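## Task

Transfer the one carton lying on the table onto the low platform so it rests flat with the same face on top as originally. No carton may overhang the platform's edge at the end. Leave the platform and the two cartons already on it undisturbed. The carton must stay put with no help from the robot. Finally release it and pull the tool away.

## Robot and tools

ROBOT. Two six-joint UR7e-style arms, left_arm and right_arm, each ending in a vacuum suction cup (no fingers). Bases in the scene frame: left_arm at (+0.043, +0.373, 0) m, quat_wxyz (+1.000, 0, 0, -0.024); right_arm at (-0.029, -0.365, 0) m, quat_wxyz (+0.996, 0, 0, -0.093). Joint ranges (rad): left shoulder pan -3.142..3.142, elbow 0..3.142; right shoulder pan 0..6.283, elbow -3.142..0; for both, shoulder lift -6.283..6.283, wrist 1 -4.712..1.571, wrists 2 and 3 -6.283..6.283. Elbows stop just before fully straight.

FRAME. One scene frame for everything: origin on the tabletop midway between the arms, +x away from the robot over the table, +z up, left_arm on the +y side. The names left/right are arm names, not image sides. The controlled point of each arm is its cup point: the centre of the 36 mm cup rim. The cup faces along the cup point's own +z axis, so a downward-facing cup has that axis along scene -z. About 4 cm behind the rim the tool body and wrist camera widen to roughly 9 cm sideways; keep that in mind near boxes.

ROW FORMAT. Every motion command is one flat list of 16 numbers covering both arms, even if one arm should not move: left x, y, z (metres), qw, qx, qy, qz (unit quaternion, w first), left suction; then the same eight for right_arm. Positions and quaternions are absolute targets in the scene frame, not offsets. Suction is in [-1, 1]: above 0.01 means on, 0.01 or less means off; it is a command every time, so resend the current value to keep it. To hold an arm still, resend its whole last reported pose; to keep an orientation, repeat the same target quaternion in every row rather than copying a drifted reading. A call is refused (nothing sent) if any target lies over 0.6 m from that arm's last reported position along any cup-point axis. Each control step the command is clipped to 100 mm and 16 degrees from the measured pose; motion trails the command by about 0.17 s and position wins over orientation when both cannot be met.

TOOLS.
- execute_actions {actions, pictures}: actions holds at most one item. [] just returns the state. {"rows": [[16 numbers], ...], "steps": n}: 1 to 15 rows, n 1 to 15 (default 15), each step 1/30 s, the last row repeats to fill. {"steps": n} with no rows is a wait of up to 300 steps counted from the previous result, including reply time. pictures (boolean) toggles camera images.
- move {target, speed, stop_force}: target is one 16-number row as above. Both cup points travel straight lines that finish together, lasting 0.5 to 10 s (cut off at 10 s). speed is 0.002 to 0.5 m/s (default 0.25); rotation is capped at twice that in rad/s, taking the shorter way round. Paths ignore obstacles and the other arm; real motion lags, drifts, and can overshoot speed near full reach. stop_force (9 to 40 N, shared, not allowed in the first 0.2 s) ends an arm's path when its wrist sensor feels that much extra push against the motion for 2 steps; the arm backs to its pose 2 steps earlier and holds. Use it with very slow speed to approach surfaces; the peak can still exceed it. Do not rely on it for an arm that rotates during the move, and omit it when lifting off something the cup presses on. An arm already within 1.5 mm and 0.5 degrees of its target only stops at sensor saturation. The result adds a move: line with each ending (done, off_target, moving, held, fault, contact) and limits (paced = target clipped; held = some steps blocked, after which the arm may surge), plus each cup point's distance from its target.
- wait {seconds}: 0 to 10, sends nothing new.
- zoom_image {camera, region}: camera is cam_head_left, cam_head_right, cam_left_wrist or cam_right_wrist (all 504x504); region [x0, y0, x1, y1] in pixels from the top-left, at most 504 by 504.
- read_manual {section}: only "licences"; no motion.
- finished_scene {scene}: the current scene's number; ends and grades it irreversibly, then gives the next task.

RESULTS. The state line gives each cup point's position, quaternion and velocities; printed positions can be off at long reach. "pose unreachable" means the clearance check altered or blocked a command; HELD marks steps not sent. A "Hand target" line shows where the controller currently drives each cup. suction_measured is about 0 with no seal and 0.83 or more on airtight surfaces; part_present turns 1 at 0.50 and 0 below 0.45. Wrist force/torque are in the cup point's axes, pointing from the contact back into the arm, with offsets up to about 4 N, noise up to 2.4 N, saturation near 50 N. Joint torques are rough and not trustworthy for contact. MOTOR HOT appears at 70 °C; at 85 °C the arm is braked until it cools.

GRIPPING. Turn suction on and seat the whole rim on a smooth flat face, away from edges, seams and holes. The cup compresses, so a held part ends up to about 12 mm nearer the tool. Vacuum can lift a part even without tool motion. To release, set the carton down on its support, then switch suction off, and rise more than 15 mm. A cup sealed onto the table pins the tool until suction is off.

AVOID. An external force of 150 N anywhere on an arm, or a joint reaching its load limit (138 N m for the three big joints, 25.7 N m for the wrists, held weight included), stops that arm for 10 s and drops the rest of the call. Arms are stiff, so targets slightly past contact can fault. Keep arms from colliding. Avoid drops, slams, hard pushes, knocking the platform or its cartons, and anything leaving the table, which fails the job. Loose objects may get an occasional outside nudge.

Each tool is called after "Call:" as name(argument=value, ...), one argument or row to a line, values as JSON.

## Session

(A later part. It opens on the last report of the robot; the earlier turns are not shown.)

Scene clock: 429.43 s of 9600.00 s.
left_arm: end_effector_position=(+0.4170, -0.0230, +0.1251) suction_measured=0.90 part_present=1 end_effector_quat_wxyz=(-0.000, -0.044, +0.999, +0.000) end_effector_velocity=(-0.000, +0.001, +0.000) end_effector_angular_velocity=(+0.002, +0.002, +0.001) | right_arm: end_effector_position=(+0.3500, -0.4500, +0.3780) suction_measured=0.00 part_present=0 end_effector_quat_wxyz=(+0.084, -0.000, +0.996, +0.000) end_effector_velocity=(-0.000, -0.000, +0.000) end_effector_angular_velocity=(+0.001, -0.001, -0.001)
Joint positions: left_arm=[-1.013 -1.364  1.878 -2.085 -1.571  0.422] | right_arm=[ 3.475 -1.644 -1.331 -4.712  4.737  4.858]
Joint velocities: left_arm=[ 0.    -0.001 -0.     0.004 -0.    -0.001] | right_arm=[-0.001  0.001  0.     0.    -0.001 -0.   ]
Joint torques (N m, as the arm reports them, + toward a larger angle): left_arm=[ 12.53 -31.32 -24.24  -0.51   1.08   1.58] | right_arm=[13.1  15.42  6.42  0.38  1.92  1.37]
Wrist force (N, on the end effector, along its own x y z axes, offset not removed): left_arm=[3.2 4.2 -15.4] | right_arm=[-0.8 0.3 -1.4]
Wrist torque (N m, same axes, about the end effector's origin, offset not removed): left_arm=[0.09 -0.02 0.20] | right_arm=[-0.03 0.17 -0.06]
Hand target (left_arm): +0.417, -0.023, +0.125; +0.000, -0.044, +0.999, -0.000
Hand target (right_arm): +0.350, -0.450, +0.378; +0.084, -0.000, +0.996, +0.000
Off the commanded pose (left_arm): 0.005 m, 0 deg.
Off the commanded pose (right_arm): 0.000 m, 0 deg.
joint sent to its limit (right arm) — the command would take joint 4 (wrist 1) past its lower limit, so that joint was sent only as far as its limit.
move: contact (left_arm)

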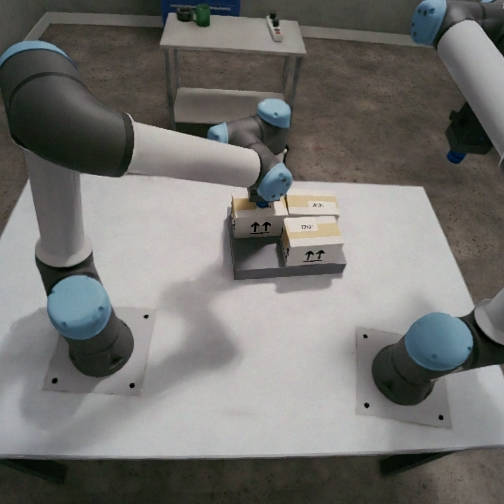

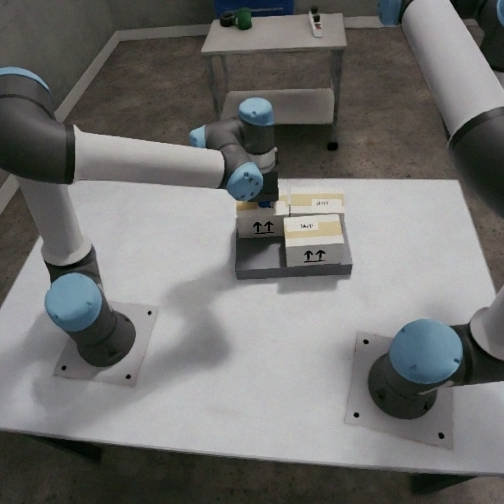

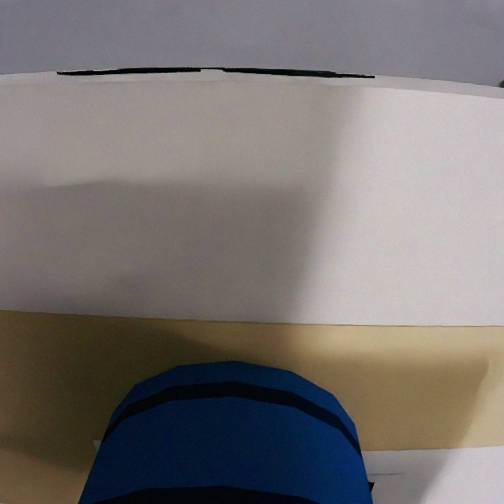

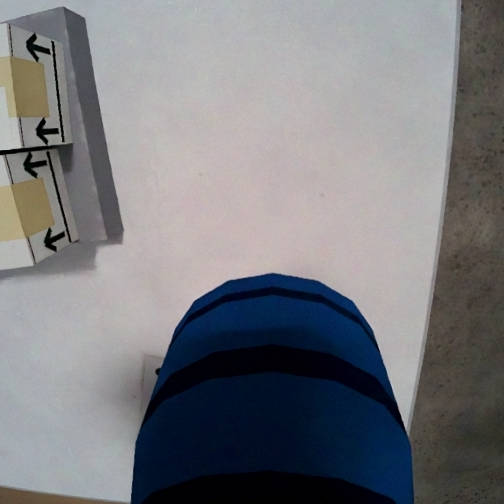

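Matches the initial view. Release and retreat.

Call:
execute_actions(
  actions=[
    {"rows":[[0.417,-0.023,0.126,0,-0.044,0.999,0,0,0.35,-0.45,0.378,0.084,0,0.996,0,0]],"steps":12},
  ],
  pictures=false,
)

Call:
move(
  target=[0.417,-0.023,0.17,0,-0.044,0.999,0,0, 0.35,-0.45,0.378,0.084,0,0.996,0,0],
  speed=0.06,
)

Call:
move(
  target=[0.45,0.33,0.38,0,0,1,0,0, 0.35,-0.45,0.378,0.084,0,0.996,0,0],
  speed=0.3,
)

Call:
zoom_image(
  camera="cam_head_left",
  region=[210, 180, 370, 290],
)

Call:
zoom_image(
  camera="cam_head_right",
  region=[210, 180, 370, 290],
)

Scene clock: 437.50 s of 9600.00 s.
left_arm: end_effector_position=(+0.4170, -0.0230, +0.1260) suction_measured=0.00 part_present=0 end_effector_quat_wxyz=(+0.000, -0.044, +0.999, -0.000) end_effector_velocity=(+0.000, +0.000, +0.000) end_effector_angular_velocity=(+0.001, -0.001, +0.000) | right_arm: end_effector_position=(+0.3500, -0.4500, +0.3780) suction_measured=0.00 part_present=0 end_effector_quat_wxyz=(+0.084, -0.000, +0.996, +0.000) end_effector_velocity=(+0.000, +0.000, +0.001) end_effector_angular_velocity=(+0.001, -0.002, +0.001)
Joint positions: left_arm=[-1.013 -1.365  1.877 -2.082 -1.571  0.422] | right_arm=[ 3.475 -1.644 -1.331 -4.712  4.737  4.858]
Joint velocities: left_arm=[ 0.     0.    -0.     0.001  0.001 -0.   ] | right_arm=[ 0.001  0.001  0.001  0.001 -0.001  0.   ]
Joint torques (N m, as the arm reports them, + toward a larger angle): left_arm=[  8.59 -30.71 -25.58   0.97   1.36   2.11] | right_arm=[13.42 16.7   7.38  0.34  1.72  1.39]
Wrist force (N, on the end effector, along its own x y z axes, offset not removed): left_arm=[1.0 -1.2 -14.0] | right_arm=[-0.2 -0.6 0.8]
Wrist torque (N m, same axes, about the end effector's origin, offset not removed): left_arm=[-0.21 -0.09 0.24] | right_arm=[-0.11 0.05 -0.06]
Hand target (left_arm): +0.417, -0.023, +0.126; +0.000, -0.044, +0.999, -0.000
Hand target (right_arm): +0.350, -0.450, +0.378; +0.084, -0.000, +0.996, +0.000
Off the commanded pose (left_arm): 0.000 m, 0 deg.
Off the commanded pose (right_arm): 0.000 m, 0 deg.
joint sent to its limit (right arm) — the command would take joint 4 (wrist 1) past its lower limit, so that joint was sent only as far as its limit.
Steps of this call (steps 1 to 90: nothing new was sent; then 4.67 s passed at rest; steps 91 to 102: all 12 steps of this action). Readings (end_effector_position | what the end effector reports):
91: left_arm (+0.4170, -0.0231, +0.1253) | right_arm (+0.3500, -0.4500, +0.3780) | left_arm suction_measured=0.46 part_present=1 | right_arm suction_measured=0.00 part_present=0
92: left_arm (+0.4171, -0.0232, +0.1255) | right_arm (+0.3500, -0.4500, +0.3780) | left_arm suction_measured=0.03 part_present=0 | right_arm suction_measured=0.00 part_present=0
94: left_arm (+0.4171, -0.0232, +0.1259) | right_arm (+0.3500, -0.4500, +0.3780) | left_arm suction_measured=0.00 part_present=0 | right_arm suction_measured=0.00 part_present=0
98: left_arm (+0.4170, -0.0231, +0.1260) | right_arm (+0.3500, -0.4500, +0.3780) | left_arm suction_measured=0.00 part_present=0 | right_arm suction_measured=0.00 part_present=0
102: the state above

Scene clock: 438.87 s of 9600.00 s.
left_arm: end_effector_position=(+0.4170, -0.0230, +0.1698) suction_measured=0.00 part_present=0 end_effector_quat_wxyz=(+0.000, -0.044, +0.999, -0.000) end_effector_velocity=(-0.000, +0.000, +0.002) end_effector_angular_velocity=(+0.000, +0.001, -0.001) | right_arm: end_effector_position=(+0.3500, -0.4500, +0.3780) suction_measured=0.00 part_present=0 end_effector_quat_wxyz=(+0.084, -0.000, +0.996, +0.000) end_effector_velocity=(-0.000, -0.000, +0.001) end_effector_angular_velocity=(+0.000, -0.000, -0.001)
Joint positions: left_arm=[-1.013 -1.412  1.81  -1.968 -1.571  0.422] | right_arm=[ 3.475 -1.644 -1.331 -4.712  4.737  4.858]
Joint velocities: left_arm=[ 0.    -0.001 -0.003  0.005 -0.001  0.001] | right_arm=[-0.001  0.     0.001 -0.001  0.     0.   ]
Joint torques (N m, as the arm reports them, + toward a larger angle): left_arm=[ 12.6  -38.25 -32.45  -0.9    1.81   1.69] | right_arm=[13.15 16.17  7.4   0.22  1.7   1.26]
Wrist force (N, on the end effector, along its own x y z axes, offset not removed): left_arm=[-1.0 -0.4 0.3] | right_arm=[-0.3 -0.7 -0.6]
Wrist torque (N m, same axes, about the end effector's origin, offset not removed): left_arm=[0.00 0.32 0.28] | right_arm=[-0.27 0.07 -0.11]
Hand target (left_arm): +0.417, -0.023, +0.170; +0.000, -0.044, +0.999, -0.000
Hand target (right_arm): +0.350, -0.450, +0.378; +0.084, -0.000, +0.996, +0.000
Off the commanded pose (left_arm): 0.000 m, 0 deg.
Off the commanded pose (right_arm): 0.000 m, 0 deg.
joint sent to its limit (right arm) — the command would take joint 4 (wrist 1) past its lower limit, so that joint was sent only as far as its limit.
move: done

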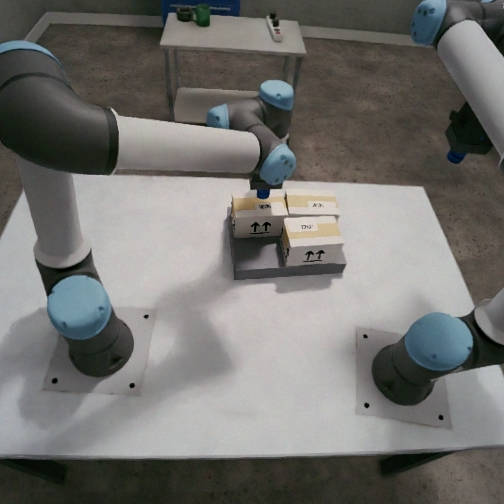

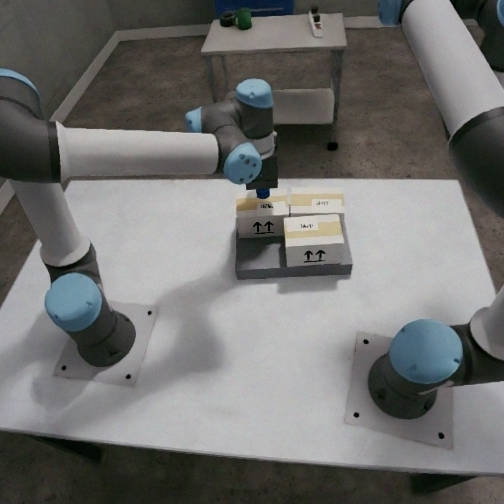

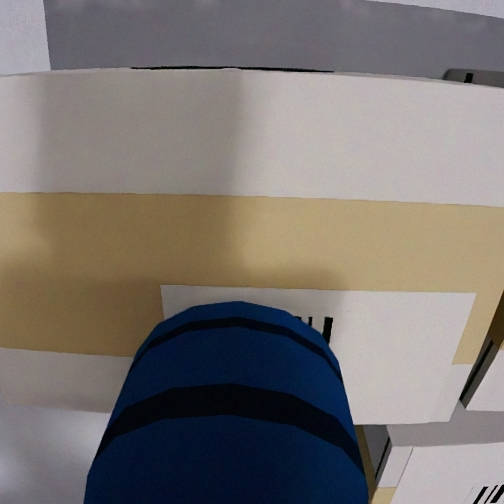

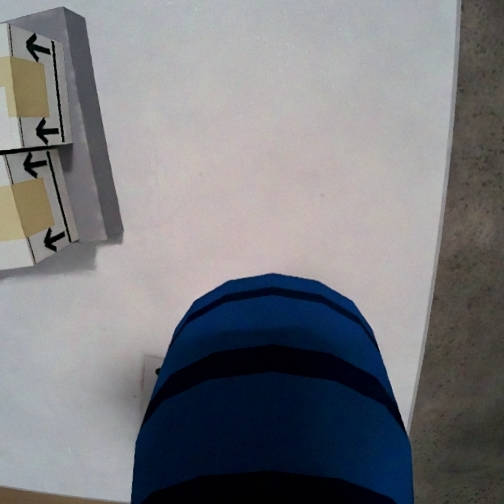

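Scene clock: 440.87 s of 9600.00 s.
left_arm: end_effector_position=(+0.4503, +0.3300, +0.3800) suction_measured=0.00 part_present=0 end_effector_quat_wxyz=(+0.000, -0.000, +1.000, -0.000) end_effector_velocity=(+0.000, +0.001, +0.001) end_effector_angular_velocity=(-0.000, +0.001, -0.001) | right_arm: end_effector_position=(+0.3500, -0.4500, +0.3780) suction_measured=0.00 part_present=0 end_effector_quat_wxyz=(+0.084, -0.000, +0.996, +0.000) end_effector_velocity=(-0.001, -0.000, -0.000) end_effector_angular_velocity=(-0.000, +0.004, -0.001)
Joint positions: left_arm=[-0.389 -1.806  1.64  -1.405 -1.571  1.134] | right_arm=[ 3.475 -1.644 -1.331 -4.712  4.737  4.858]
Joint velocities: left_arm=[ 0.004  0.002 -0.004  0.003 -0.001  0.006] | right_arm=[-0.001 -0.    -0.001 -0.003 -0.    -0.   ]
Joint torques (N m, as the arm reports them, + toward a larger angle): left_arm=[ 13.86  -9.39 -34.9   -0.82  -2.35   2.24] | right_arm=[13.61 17.02  7.96  0.44  1.77  1.45]
Wrist force (N, on the end effector, along its own x y z axes, offset not removed): left_arm=[-0.1 -0.9 0.1] | right_arm=[-0.5 -0.2 0.1]
Wrist torque (N m, same axes, about the end effector's origin, offset not removed): left_arm=[-0.12 0.14 0.06] | right_arm=[0.01 0.03 -0.17]
Hand target (left_arm): +0.450, +0.330, +0.380; +0.000, -0.000, +1.000, -0.000
Hand target (right_arm): +0.350, -0.450, +0.378; +0.084, -0.000, +0.996, +0.000
Off the commanded pose (left_arm): 0.000 m, 0 deg.
Off the commanded pose (right_arm): 0.000 m, 0 deg.
joint sent to its limit (right arm) — the command would take joint 4 (wrist 1) past its lower limit, so that joint was sent only as far as its limit.
move: done

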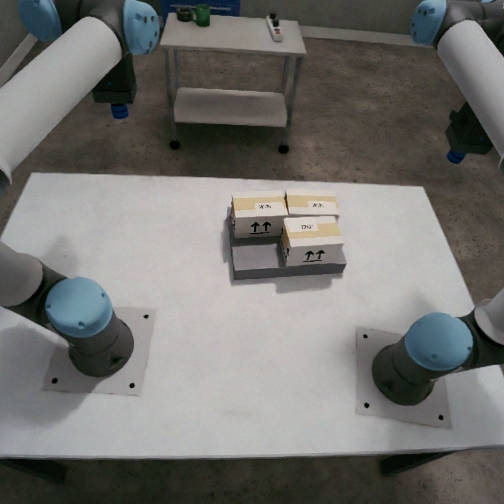

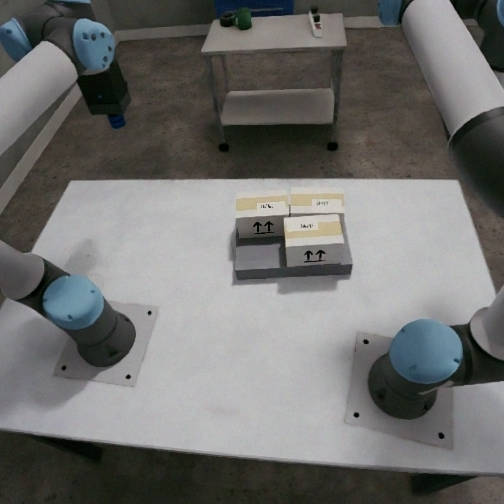

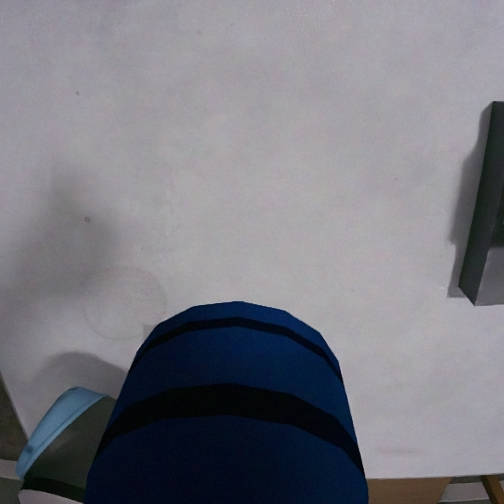

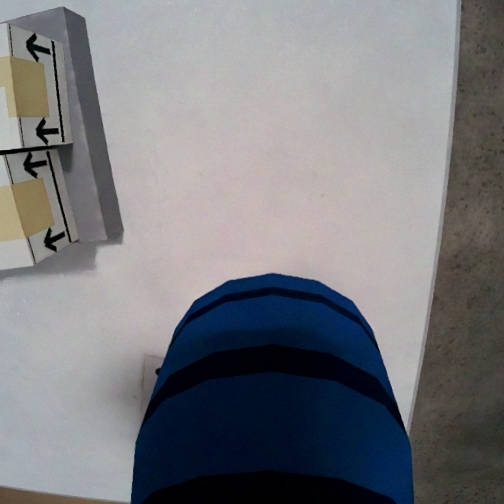

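Region (210, 180, 370, 290) of cam_head_left's 504x504 image, scaled by 3.150, with more detail than that image has; it fills the top 346 rows of this view, and the rest is white.

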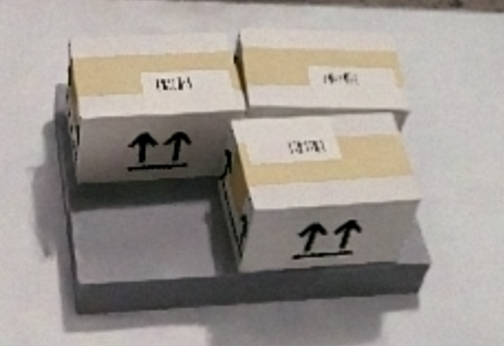

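Region (210, 180, 370, 290) of cam_head_right's 504x504 image, scaled by 3.150, with more detail than that image has; it fills the top 346 rows of this view, and the rest is white.

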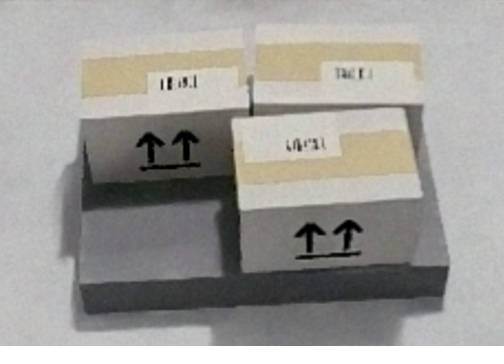

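Call:
move(
  target=[0.17,0.06,0.20,0,1,-0.03,0,0, 0.35,-0.45,0.378,0.084,0,0.996,0,0],
  speed=0.3,
)

Scene clock: 454.53 s of 9600.00 s.
left_arm: end_effector_position=(+0.1697, +0.0603, +0.2001) suction_measured=0.00 part_present=0 end_effector_quat_wxyz=(-0.000, +1.000, -0.030, -0.000) end_effector_velocity=(-0.001, -0.001, -0.000) end_effector_angular_velocity=(-0.000, -0.001, +0.010) | right_arm: end_effector_position=(+0.3500, -0.4500, +0.3780) suction_measured=0.00 part_present=0 end_effector_quat_wxyz=(+0.084, -0.000, +0.996, +0.000) end_effector_velocity=(+0.000, -0.000, -0.000) end_effector_angular_velocity=(-0.001, +0.000, -0.000)
Joint positions: left_arm=[-1.543 -1.984  2.218 -1.805 -1.571 -3.101] | right_arm=[ 3.475 -1.644 -1.331 -4.712  4.737  4.858]
Joint velocities: left_arm=[-0.004  0.001  0.001 -0.002  0.001 -0.015] | right_arm=[-0.    -0.     0.    -0.     0.001 -0.   ]
Joint torques (N m, as the arm reports them, + toward a larger angle): left_arm=[-13.92   0.22 -11.13  -4.59   2.38  -1.48] | right_arm=[13.03 17.78  8.33  0.37  1.62  1.33]
Wrist force (N, on the end effector, along its own x y z axes, offset not removed): left_arm=[1.0 -0.4 -1.9] | right_arm=[-1.1 -0.5 -0.7]
Wrist torque (N m, same axes, about the end effector's origin, offset not removed): left_arm=[-0.06 0.01 -0.06] | right_arm=[-0.19 0.23 -0.09]
Hand target (left_arm): +0.170, +0.060, +0.200; -0.000, +1.000, -0.030, -0.000
Hand target (right_arm): +0.350, -0.450, +0.378; +0.084, -0.000, +0.996, +0.000
Off the commanded pose (left_arm): 0.000 m, 0 deg.
Off the commanded pose (right_arm): 0.000 m, 0 deg.
joint sent to its limit (right arm) — the command would take joint 4 (wrist 1) past its lower limit, so that joint was sent only as far as its limit.
After step 90, 5.00 s passed at rest.
move: done

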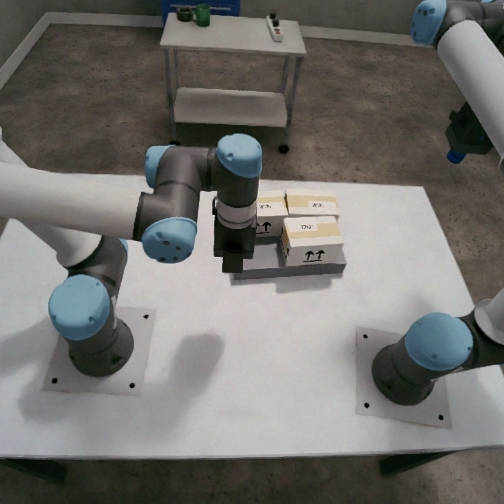

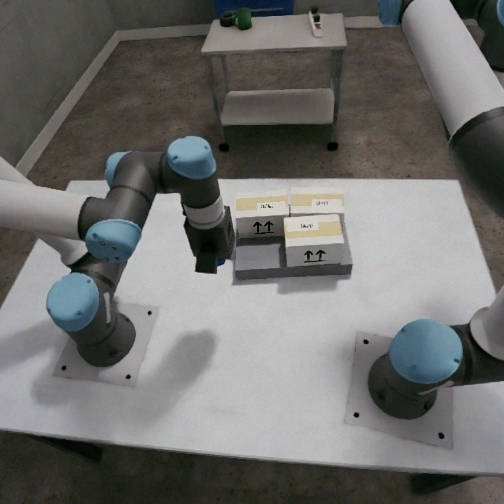

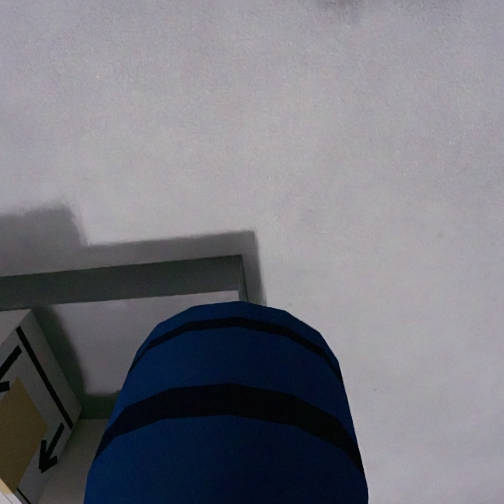

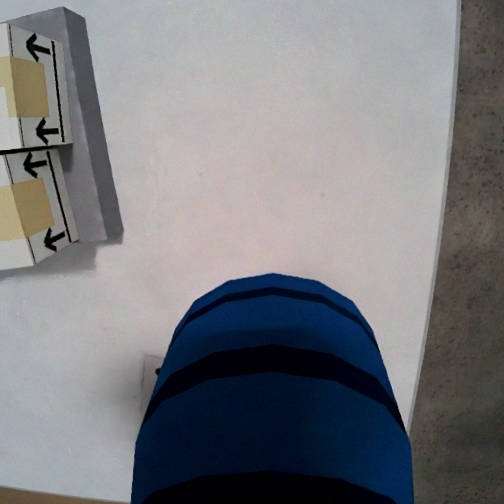

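Call:
zoom_image(
  camera="cam_left_wrist",
  region=[0, 250, 140, 390],
)

Region (0, 250, 140, 390) of cam_left_wrist's 504x504 image, scaled by 3.600, with more detail than that image has.

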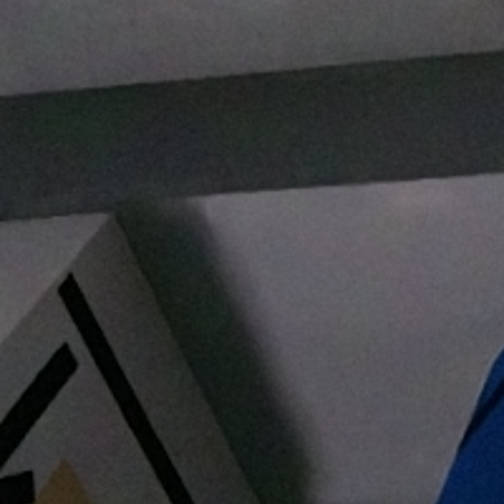

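Call:
move(
  target=[0.25,-0.05,0.22,0,-0.740,0.673,0,0, 0.35,-0.45,0.378,0.084,0,0.996,0,0],
  speed=0.25,
)

Call:
move(
  target=[0.323,-0.155,0.15,0,-0.740,0.673,0,0, 0.35,-0.45,0.378,0.084,0,0.996,0,0],
  speed=0.15,
)

Call:
move(
  target=[0.323,-0.155,0.130,0,-0.740,0.673,0,0, 0.35,-0.45,0.378,0.084,0,0.996,0,0],
  speed=0.01,
)

Call:
execute_actions(
  actions=[
    {"rows":[[0.323,-0.155,0.130,0,-0.740,0.673,0,1,0.35,-0.45,0.378,0.084,0,0.996,0,0],[0.323,-0.155,0.130,0,-0.740,0.673,0,1,0.35,-0.45,0.378,0.084,0,0.996,0,0],[0.323,-0.155,0.129,0,-0.740,0.673,0,1,0.35,-0.45,0.378,0.084,0,0.996,0,0]],"steps":15},
  ],
  pictures=false,
)

Scene clock: 477.40 s of 9600.00 s.
left_arm: end_effector_position=(+0.2499, -0.0500, +0.2199) suction_measured=0.00 part_present=0 end_effector_quat_wxyz=(-0.000, +0.740, -0.672, +0.000) end_effector_velocity=(+0.000, -0.001, +0.000) end_effector_angular_velocity=(+0.000, +0.002, -0.012) | right_arm: end_effector_position=(+0.3500, -0.4500, +0.3780) suction_measured=0.00 part_present=0 end_effector_quat_wxyz=(+0.084, -0.000, +0.996, +0.000) end_effector_velocity=(-0.000, -0.000, -0.000) end_effector_angular_velocity=(+0.000, +0.001, -0.001)
Joint positions: left_arm=[-1.354 -1.63   1.905 -1.845 -1.571 -1.499] | right_arm=[ 3.475 -1.644 -1.331 -4.712  4.737  4.858]
Joint velocities: left_arm=[ 0.002  0.003 -0.003  0.001 -0.002  0.014] | right_arm=[-0.001 -0.     0.    -0.    -0.    -0.   ]
Joint torques (N m, as the arm reports them, + toward a larger angle): left_arm=[ 14.99 -15.52 -33.45  -0.88  -2.47   2.1 ] | right_arm=[12.58 19.4   8.81  0.24  1.52  1.44]
Wrist force (N, on the end effector, along its own x y z axes, offset not removed): left_arm=[-2.9 -1.2 1.3] | right_arm=[-0.2 -1.0 0.1]
Wrist torque (N m, same axes, about the end effector's origin, offset not removed): left_arm=[-0.17 0.58 0.13] | right_arm=[-0.31 0.10 -0.09]
Hand target (left_arm): +0.250, -0.050, +0.220; +0.000, +0.740, -0.673, +0.000
Hand target (right_arm): +0.350, -0.450, +0.378; +0.084, -0.000, +0.996, +0.000
Off the commanded pose (left_arm): 0.000 m, 0 deg.
Off the commanded pose (right_arm): 0.000 m, 0 deg.
joint sent to its limit (right arm) — the command would take joint 4 (wrist 1) past its lower limit, so that joint was sent only as far as its limit.
After step 90, 16.57 s passed at rest.
move: done

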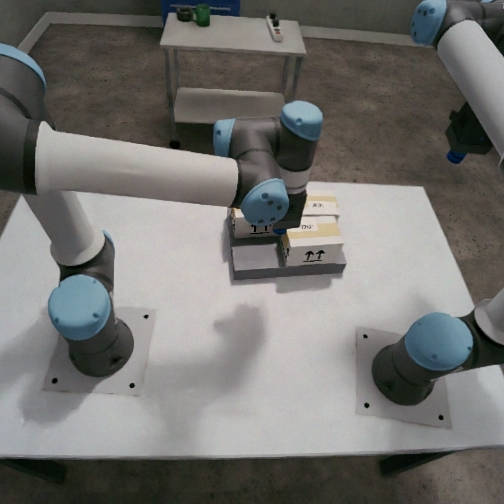

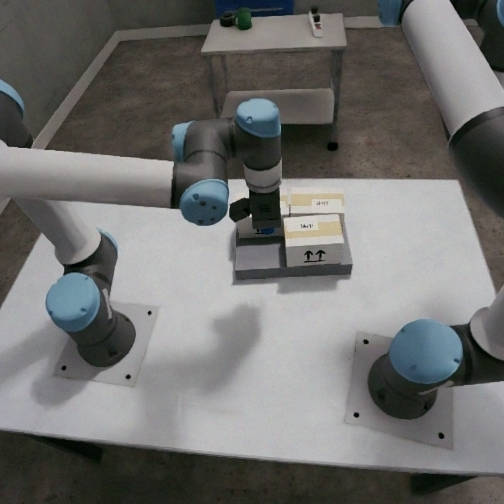

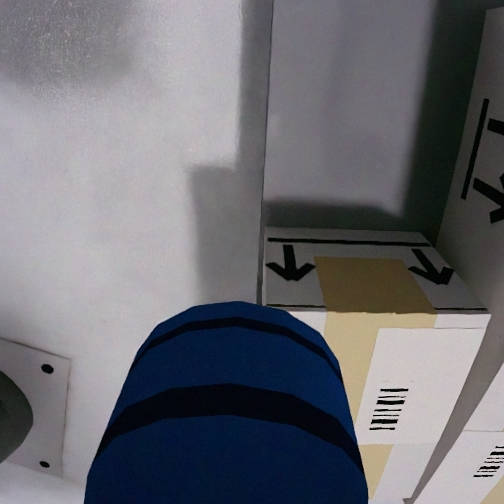

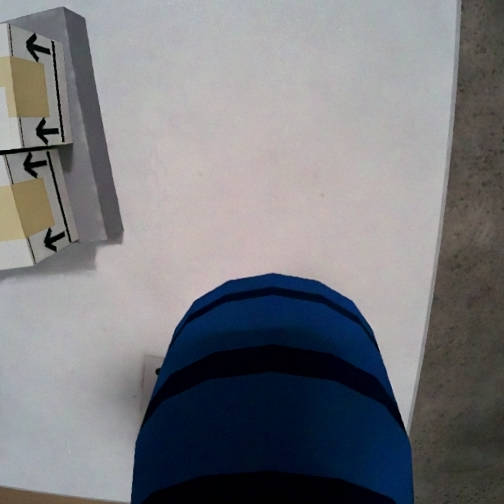

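Scene clock: 478.90 s of 9600.00 s.
left_arm: end_effector_position=(+0.3229, -0.1550, +0.1500) suction_measured=0.00 part_present=0 end_effector_quat_wxyz=(+0.000, +0.740, -0.673, +0.000) end_effector_velocity=(+0.001, -0.002, -0.000) end_effector_angular_velocity=(-0.001, -0.000, +0.002) | right_arm: end_effector_position=(+0.3500, -0.4500, +0.3780) suction_measured=0.00 part_present=0 end_effector_quat_wxyz=(+0.084, -0.000, +0.996, +0.000) end_effector_velocity=(+0.000, +0.001, -0.000) end_effector_angular_velocity=(-0.000, -0.000, +0.002)
Joint positions: left_arm=[-1.26  -1.274  1.69  -1.986 -1.571 -1.403] | right_arm=[ 3.475 -1.644 -1.331 -4.712  4.737  4.858]
Joint velocities: left_arm=[ 0.001  0.004 -0.005 -0.     0.    -0.001] | right_arm=[ 0.002 -0.    -0.     0.001  0.    -0.   ]
Joint torques (N m, as the arm reports them, + toward a larger angle): left_arm=[ 13.08 -29.93 -32.27  -4.83  -2.29   2.12] | right_arm=[12.6  19.21  8.28  0.28  1.67  1.4 ]
Wrist force (N, on the end effector, along its own x y z axes, offset not removed): left_arm=[0.0 -0.8 -0.9] | right_arm=[-0.9 -0.2 0.0]
Wrist torque (N m, same axes, about the end effector's origin, offset not removed): left_arm=[-0.24 0.17 0.15] | right_arm=[-0.18 0.18 -0.11]
Hand target (left_arm): +0.323, -0.155, +0.150; +0.000, +0.740, -0.673, +0.000
Hand target (right_arm): +0.350, -0.450, +0.378; +0.084, -0.000, +0.996, +0.000
Off the commanded pose (left_arm): 0.000 m, 0 deg.
Off the commanded pose (right_arm): 0.000 m, 0 deg.
joint sent to its limit (right arm) — the command would take joint 4 (wrist 1) past its lower limit, so that joint was sent only as far as its limit.
move: done

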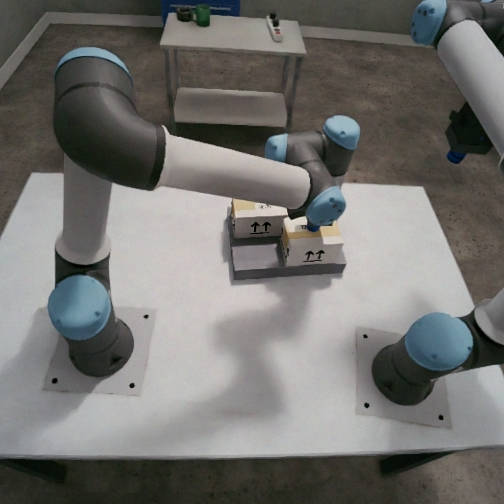

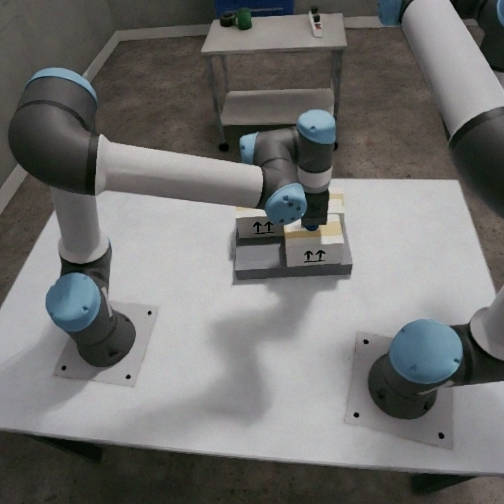

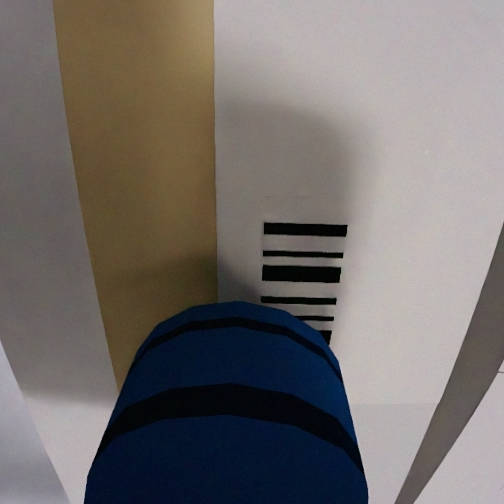

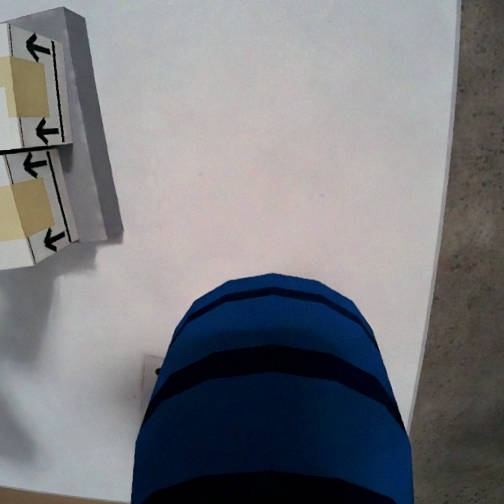

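Scene clock: 481.13 s of 9600.00 s.
left_arm: end_effector_position=(+0.3230, -0.1550, +0.1302) suction_measured=0.00 part_present=0 end_effector_quat_wxyz=(+0.000, +0.740, -0.673, +0.000) end_effector_velocity=(+0.000, +0.000, -0.002) end_effector_angular_velocity=(+0.001, -0.000, -0.000) | right_arm: end_effector_position=(+0.3500, -0.4500, +0.3780) suction_measured=0.00 part_present=0 end_effector_quat_wxyz=(+0.084, -0.000, +0.996, +0.000) end_effector_velocity=(-0.000, +0.000, -0.000) end_effector_angular_velocity=(+0.000, +0.002, +0.001)
Joint positions: left_arm=[-1.259 -1.254  1.718 -2.035 -1.571 -1.403] | right_arm=[ 3.475 -1.644 -1.331 -4.712  4.737  4.858]
Joint velocities: left_arm=[ 0.     0.002  0.003 -0.004  0.001  0.   ] | right_arm=[-0.    -0.    -0.    -0.001 -0.001 -0.001]
Joint torques (N m, as the arm reports them, + toward a larger angle): left_arm=[ 13.81 -24.04  -5.11  -3.71  -2.3    2.19] | right_arm=[13.09 19.13  9.02  0.39  1.54  1.31]
Wrist force (N, on the end effector, along its own x y z axes, offset not removed): left_arm=[-1.5 -1.2 -11.1] | right_arm=[0.0 -0.2 -0.2]
Wrist torque (N m, same axes, about the end effector's origin, offset not removed): left_arm=[-0.12 0.36 0.07] | right_arm=[-0.14 -0.05 -0.05]
Hand target (left_arm): +0.323, -0.155, +0.130; -0.000, +0.740, -0.673, -0.000
Hand target (right_arm): +0.350, -0.450, +0.378; +0.084, -0.000, +0.996, +0.000
Off the commanded pose (left_arm): 0.000 m, 0 deg.
Off the commanded pose (right_arm): 0.000 m, 0 deg.
joint sent to its limit (right arm) — the command would take joint 4 (wrist 1) past its lower limit, so that joint was sent only as far as its limit.
move: done

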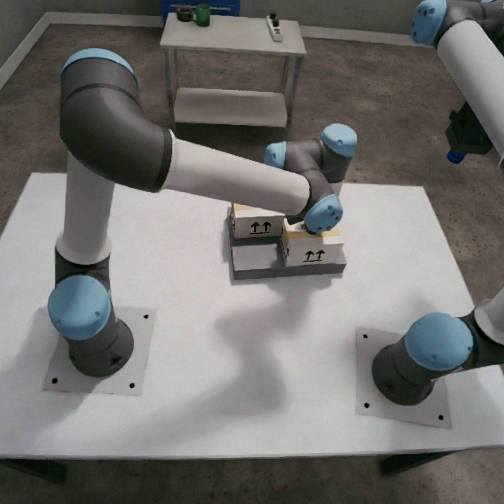

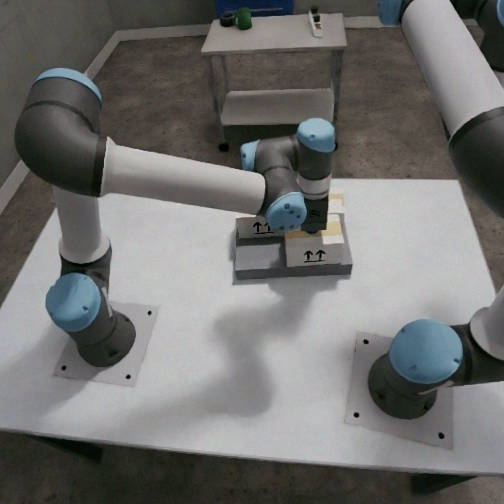

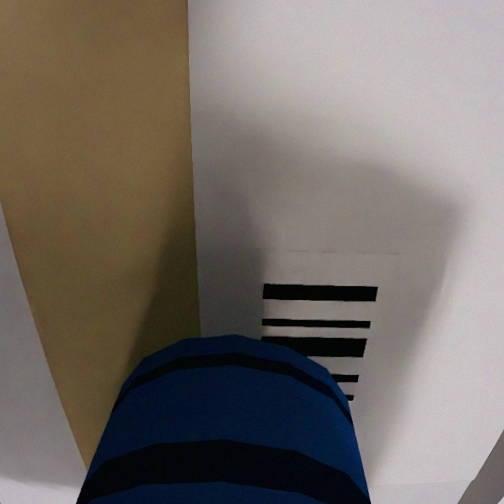

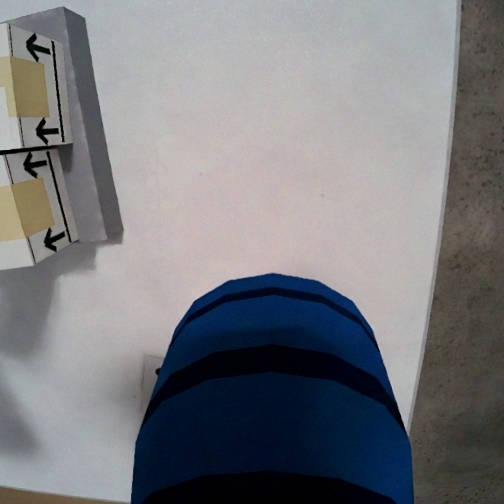

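Scene clock: 481.63 s of 9600.00 s.
left_arm: end_effector_position=(+0.3230, -0.1550, +0.1290) suction_measured=0.90 part_present=1 end_effector_quat_wxyz=(-0.000, +0.740, -0.673, -0.000) end_effector_velocity=(+0.000, +0.000, -0.000) end_effector_angular_velocity=(+0.001, -0.001, +0.001) | right_arm: end_effector_position=(+0.3500, -0.4500, +0.3780) suction_measured=0.00 part_present=0 end_effector_quat_wxyz=(+0.084, -0.000, +0.996, +0.000) end_effector_velocity=(+0.000, +0.001, -0.000) end_effector_angular_velocity=(+0.001, +0.001, +0.001)
Joint positions: left_arm=[-1.259 -1.253  1.72  -2.038 -1.571 -1.403] | right_arm=[ 3.475 -1.644 -1.331 -4.712  4.737  4.858]
Joint velocities: left_arm=[-0.    -0.     0.001 -0.     0.001 -0.001] | right_arm=[ 0.001 -0.    -0.001  0.    -0.001 -0.   ]
Joint torques (N m, as the arm reports them, + toward a larger angle): left_arm=[ 11.8  -34.63 -12.01  -5.35  -1.25   2.15] | right_arm=[13.07 19.01  9.57  0.17  1.57  1.27]
Wrist force (N, on the end effector, along its own x y z axes, offset not removed): left_arm=[0.6 1.0 3.3] | right_arm=[0.1 -1.4 -1.0]
Wrist torque (N m, same axes, about the end effector's origin, offset not removed): left_arm=[0.18 -0.02 0.11] | right_arm=[-0.32 0.04 -0.11]
Hand target (left_arm): +0.323, -0.155, +0.129; -0.000, +0.740, -0.673, -0.000
Hand target (right_arm): +0.350, -0.450, +0.378; +0.084, -0.000, +0.996, +0.000
Off the commanded pose (left_arm): 0.000 m, 0 deg.
Off the commanded pose (right_arm): 0.000 m, 0 deg.
joint sent to its limit (right arm) — the command would take joint 4 (wrist 1) past its lower limit, so that joint was sent only as far as its limit.
Steps of this call (steps 1 to 15: all 15 steps of this action). Readings (end_effector_position | what the end effector reports):
1: left_arm (+0.3230, -0.1550, +0.1301) | right_arm (+0.3500, -0.4500, +0.3780) | left_arm suction_measured=0.16 part_present=0 | right_arm suction_measured=0.00 part_present=0
2: left_arm (+0.3230, -0.1550, +0.1300) | right_arm (+0.3500, -0.4500, +0.3780) | left_arm suction_measured=0.38 part_present=0 | right_arm suction_measured=0.00 part_present=0
4: left_arm (+0.3230, -0.1549, +0.1297) | right_arm (+0.3500, -0.4500, +0.3780) | left_arm suction_measured=0.59 part_present=1 | right_arm suction_measured=0.00 part_present=0
8: left_arm (+0.3230, -0.1550, +0.1291) | right_arm (+0.3500, -0.4500, +0.3780) | left_arm suction_measured=0.84 part_present=1 | right_arm suction_measured=0.00 part_present=0
15: the state above


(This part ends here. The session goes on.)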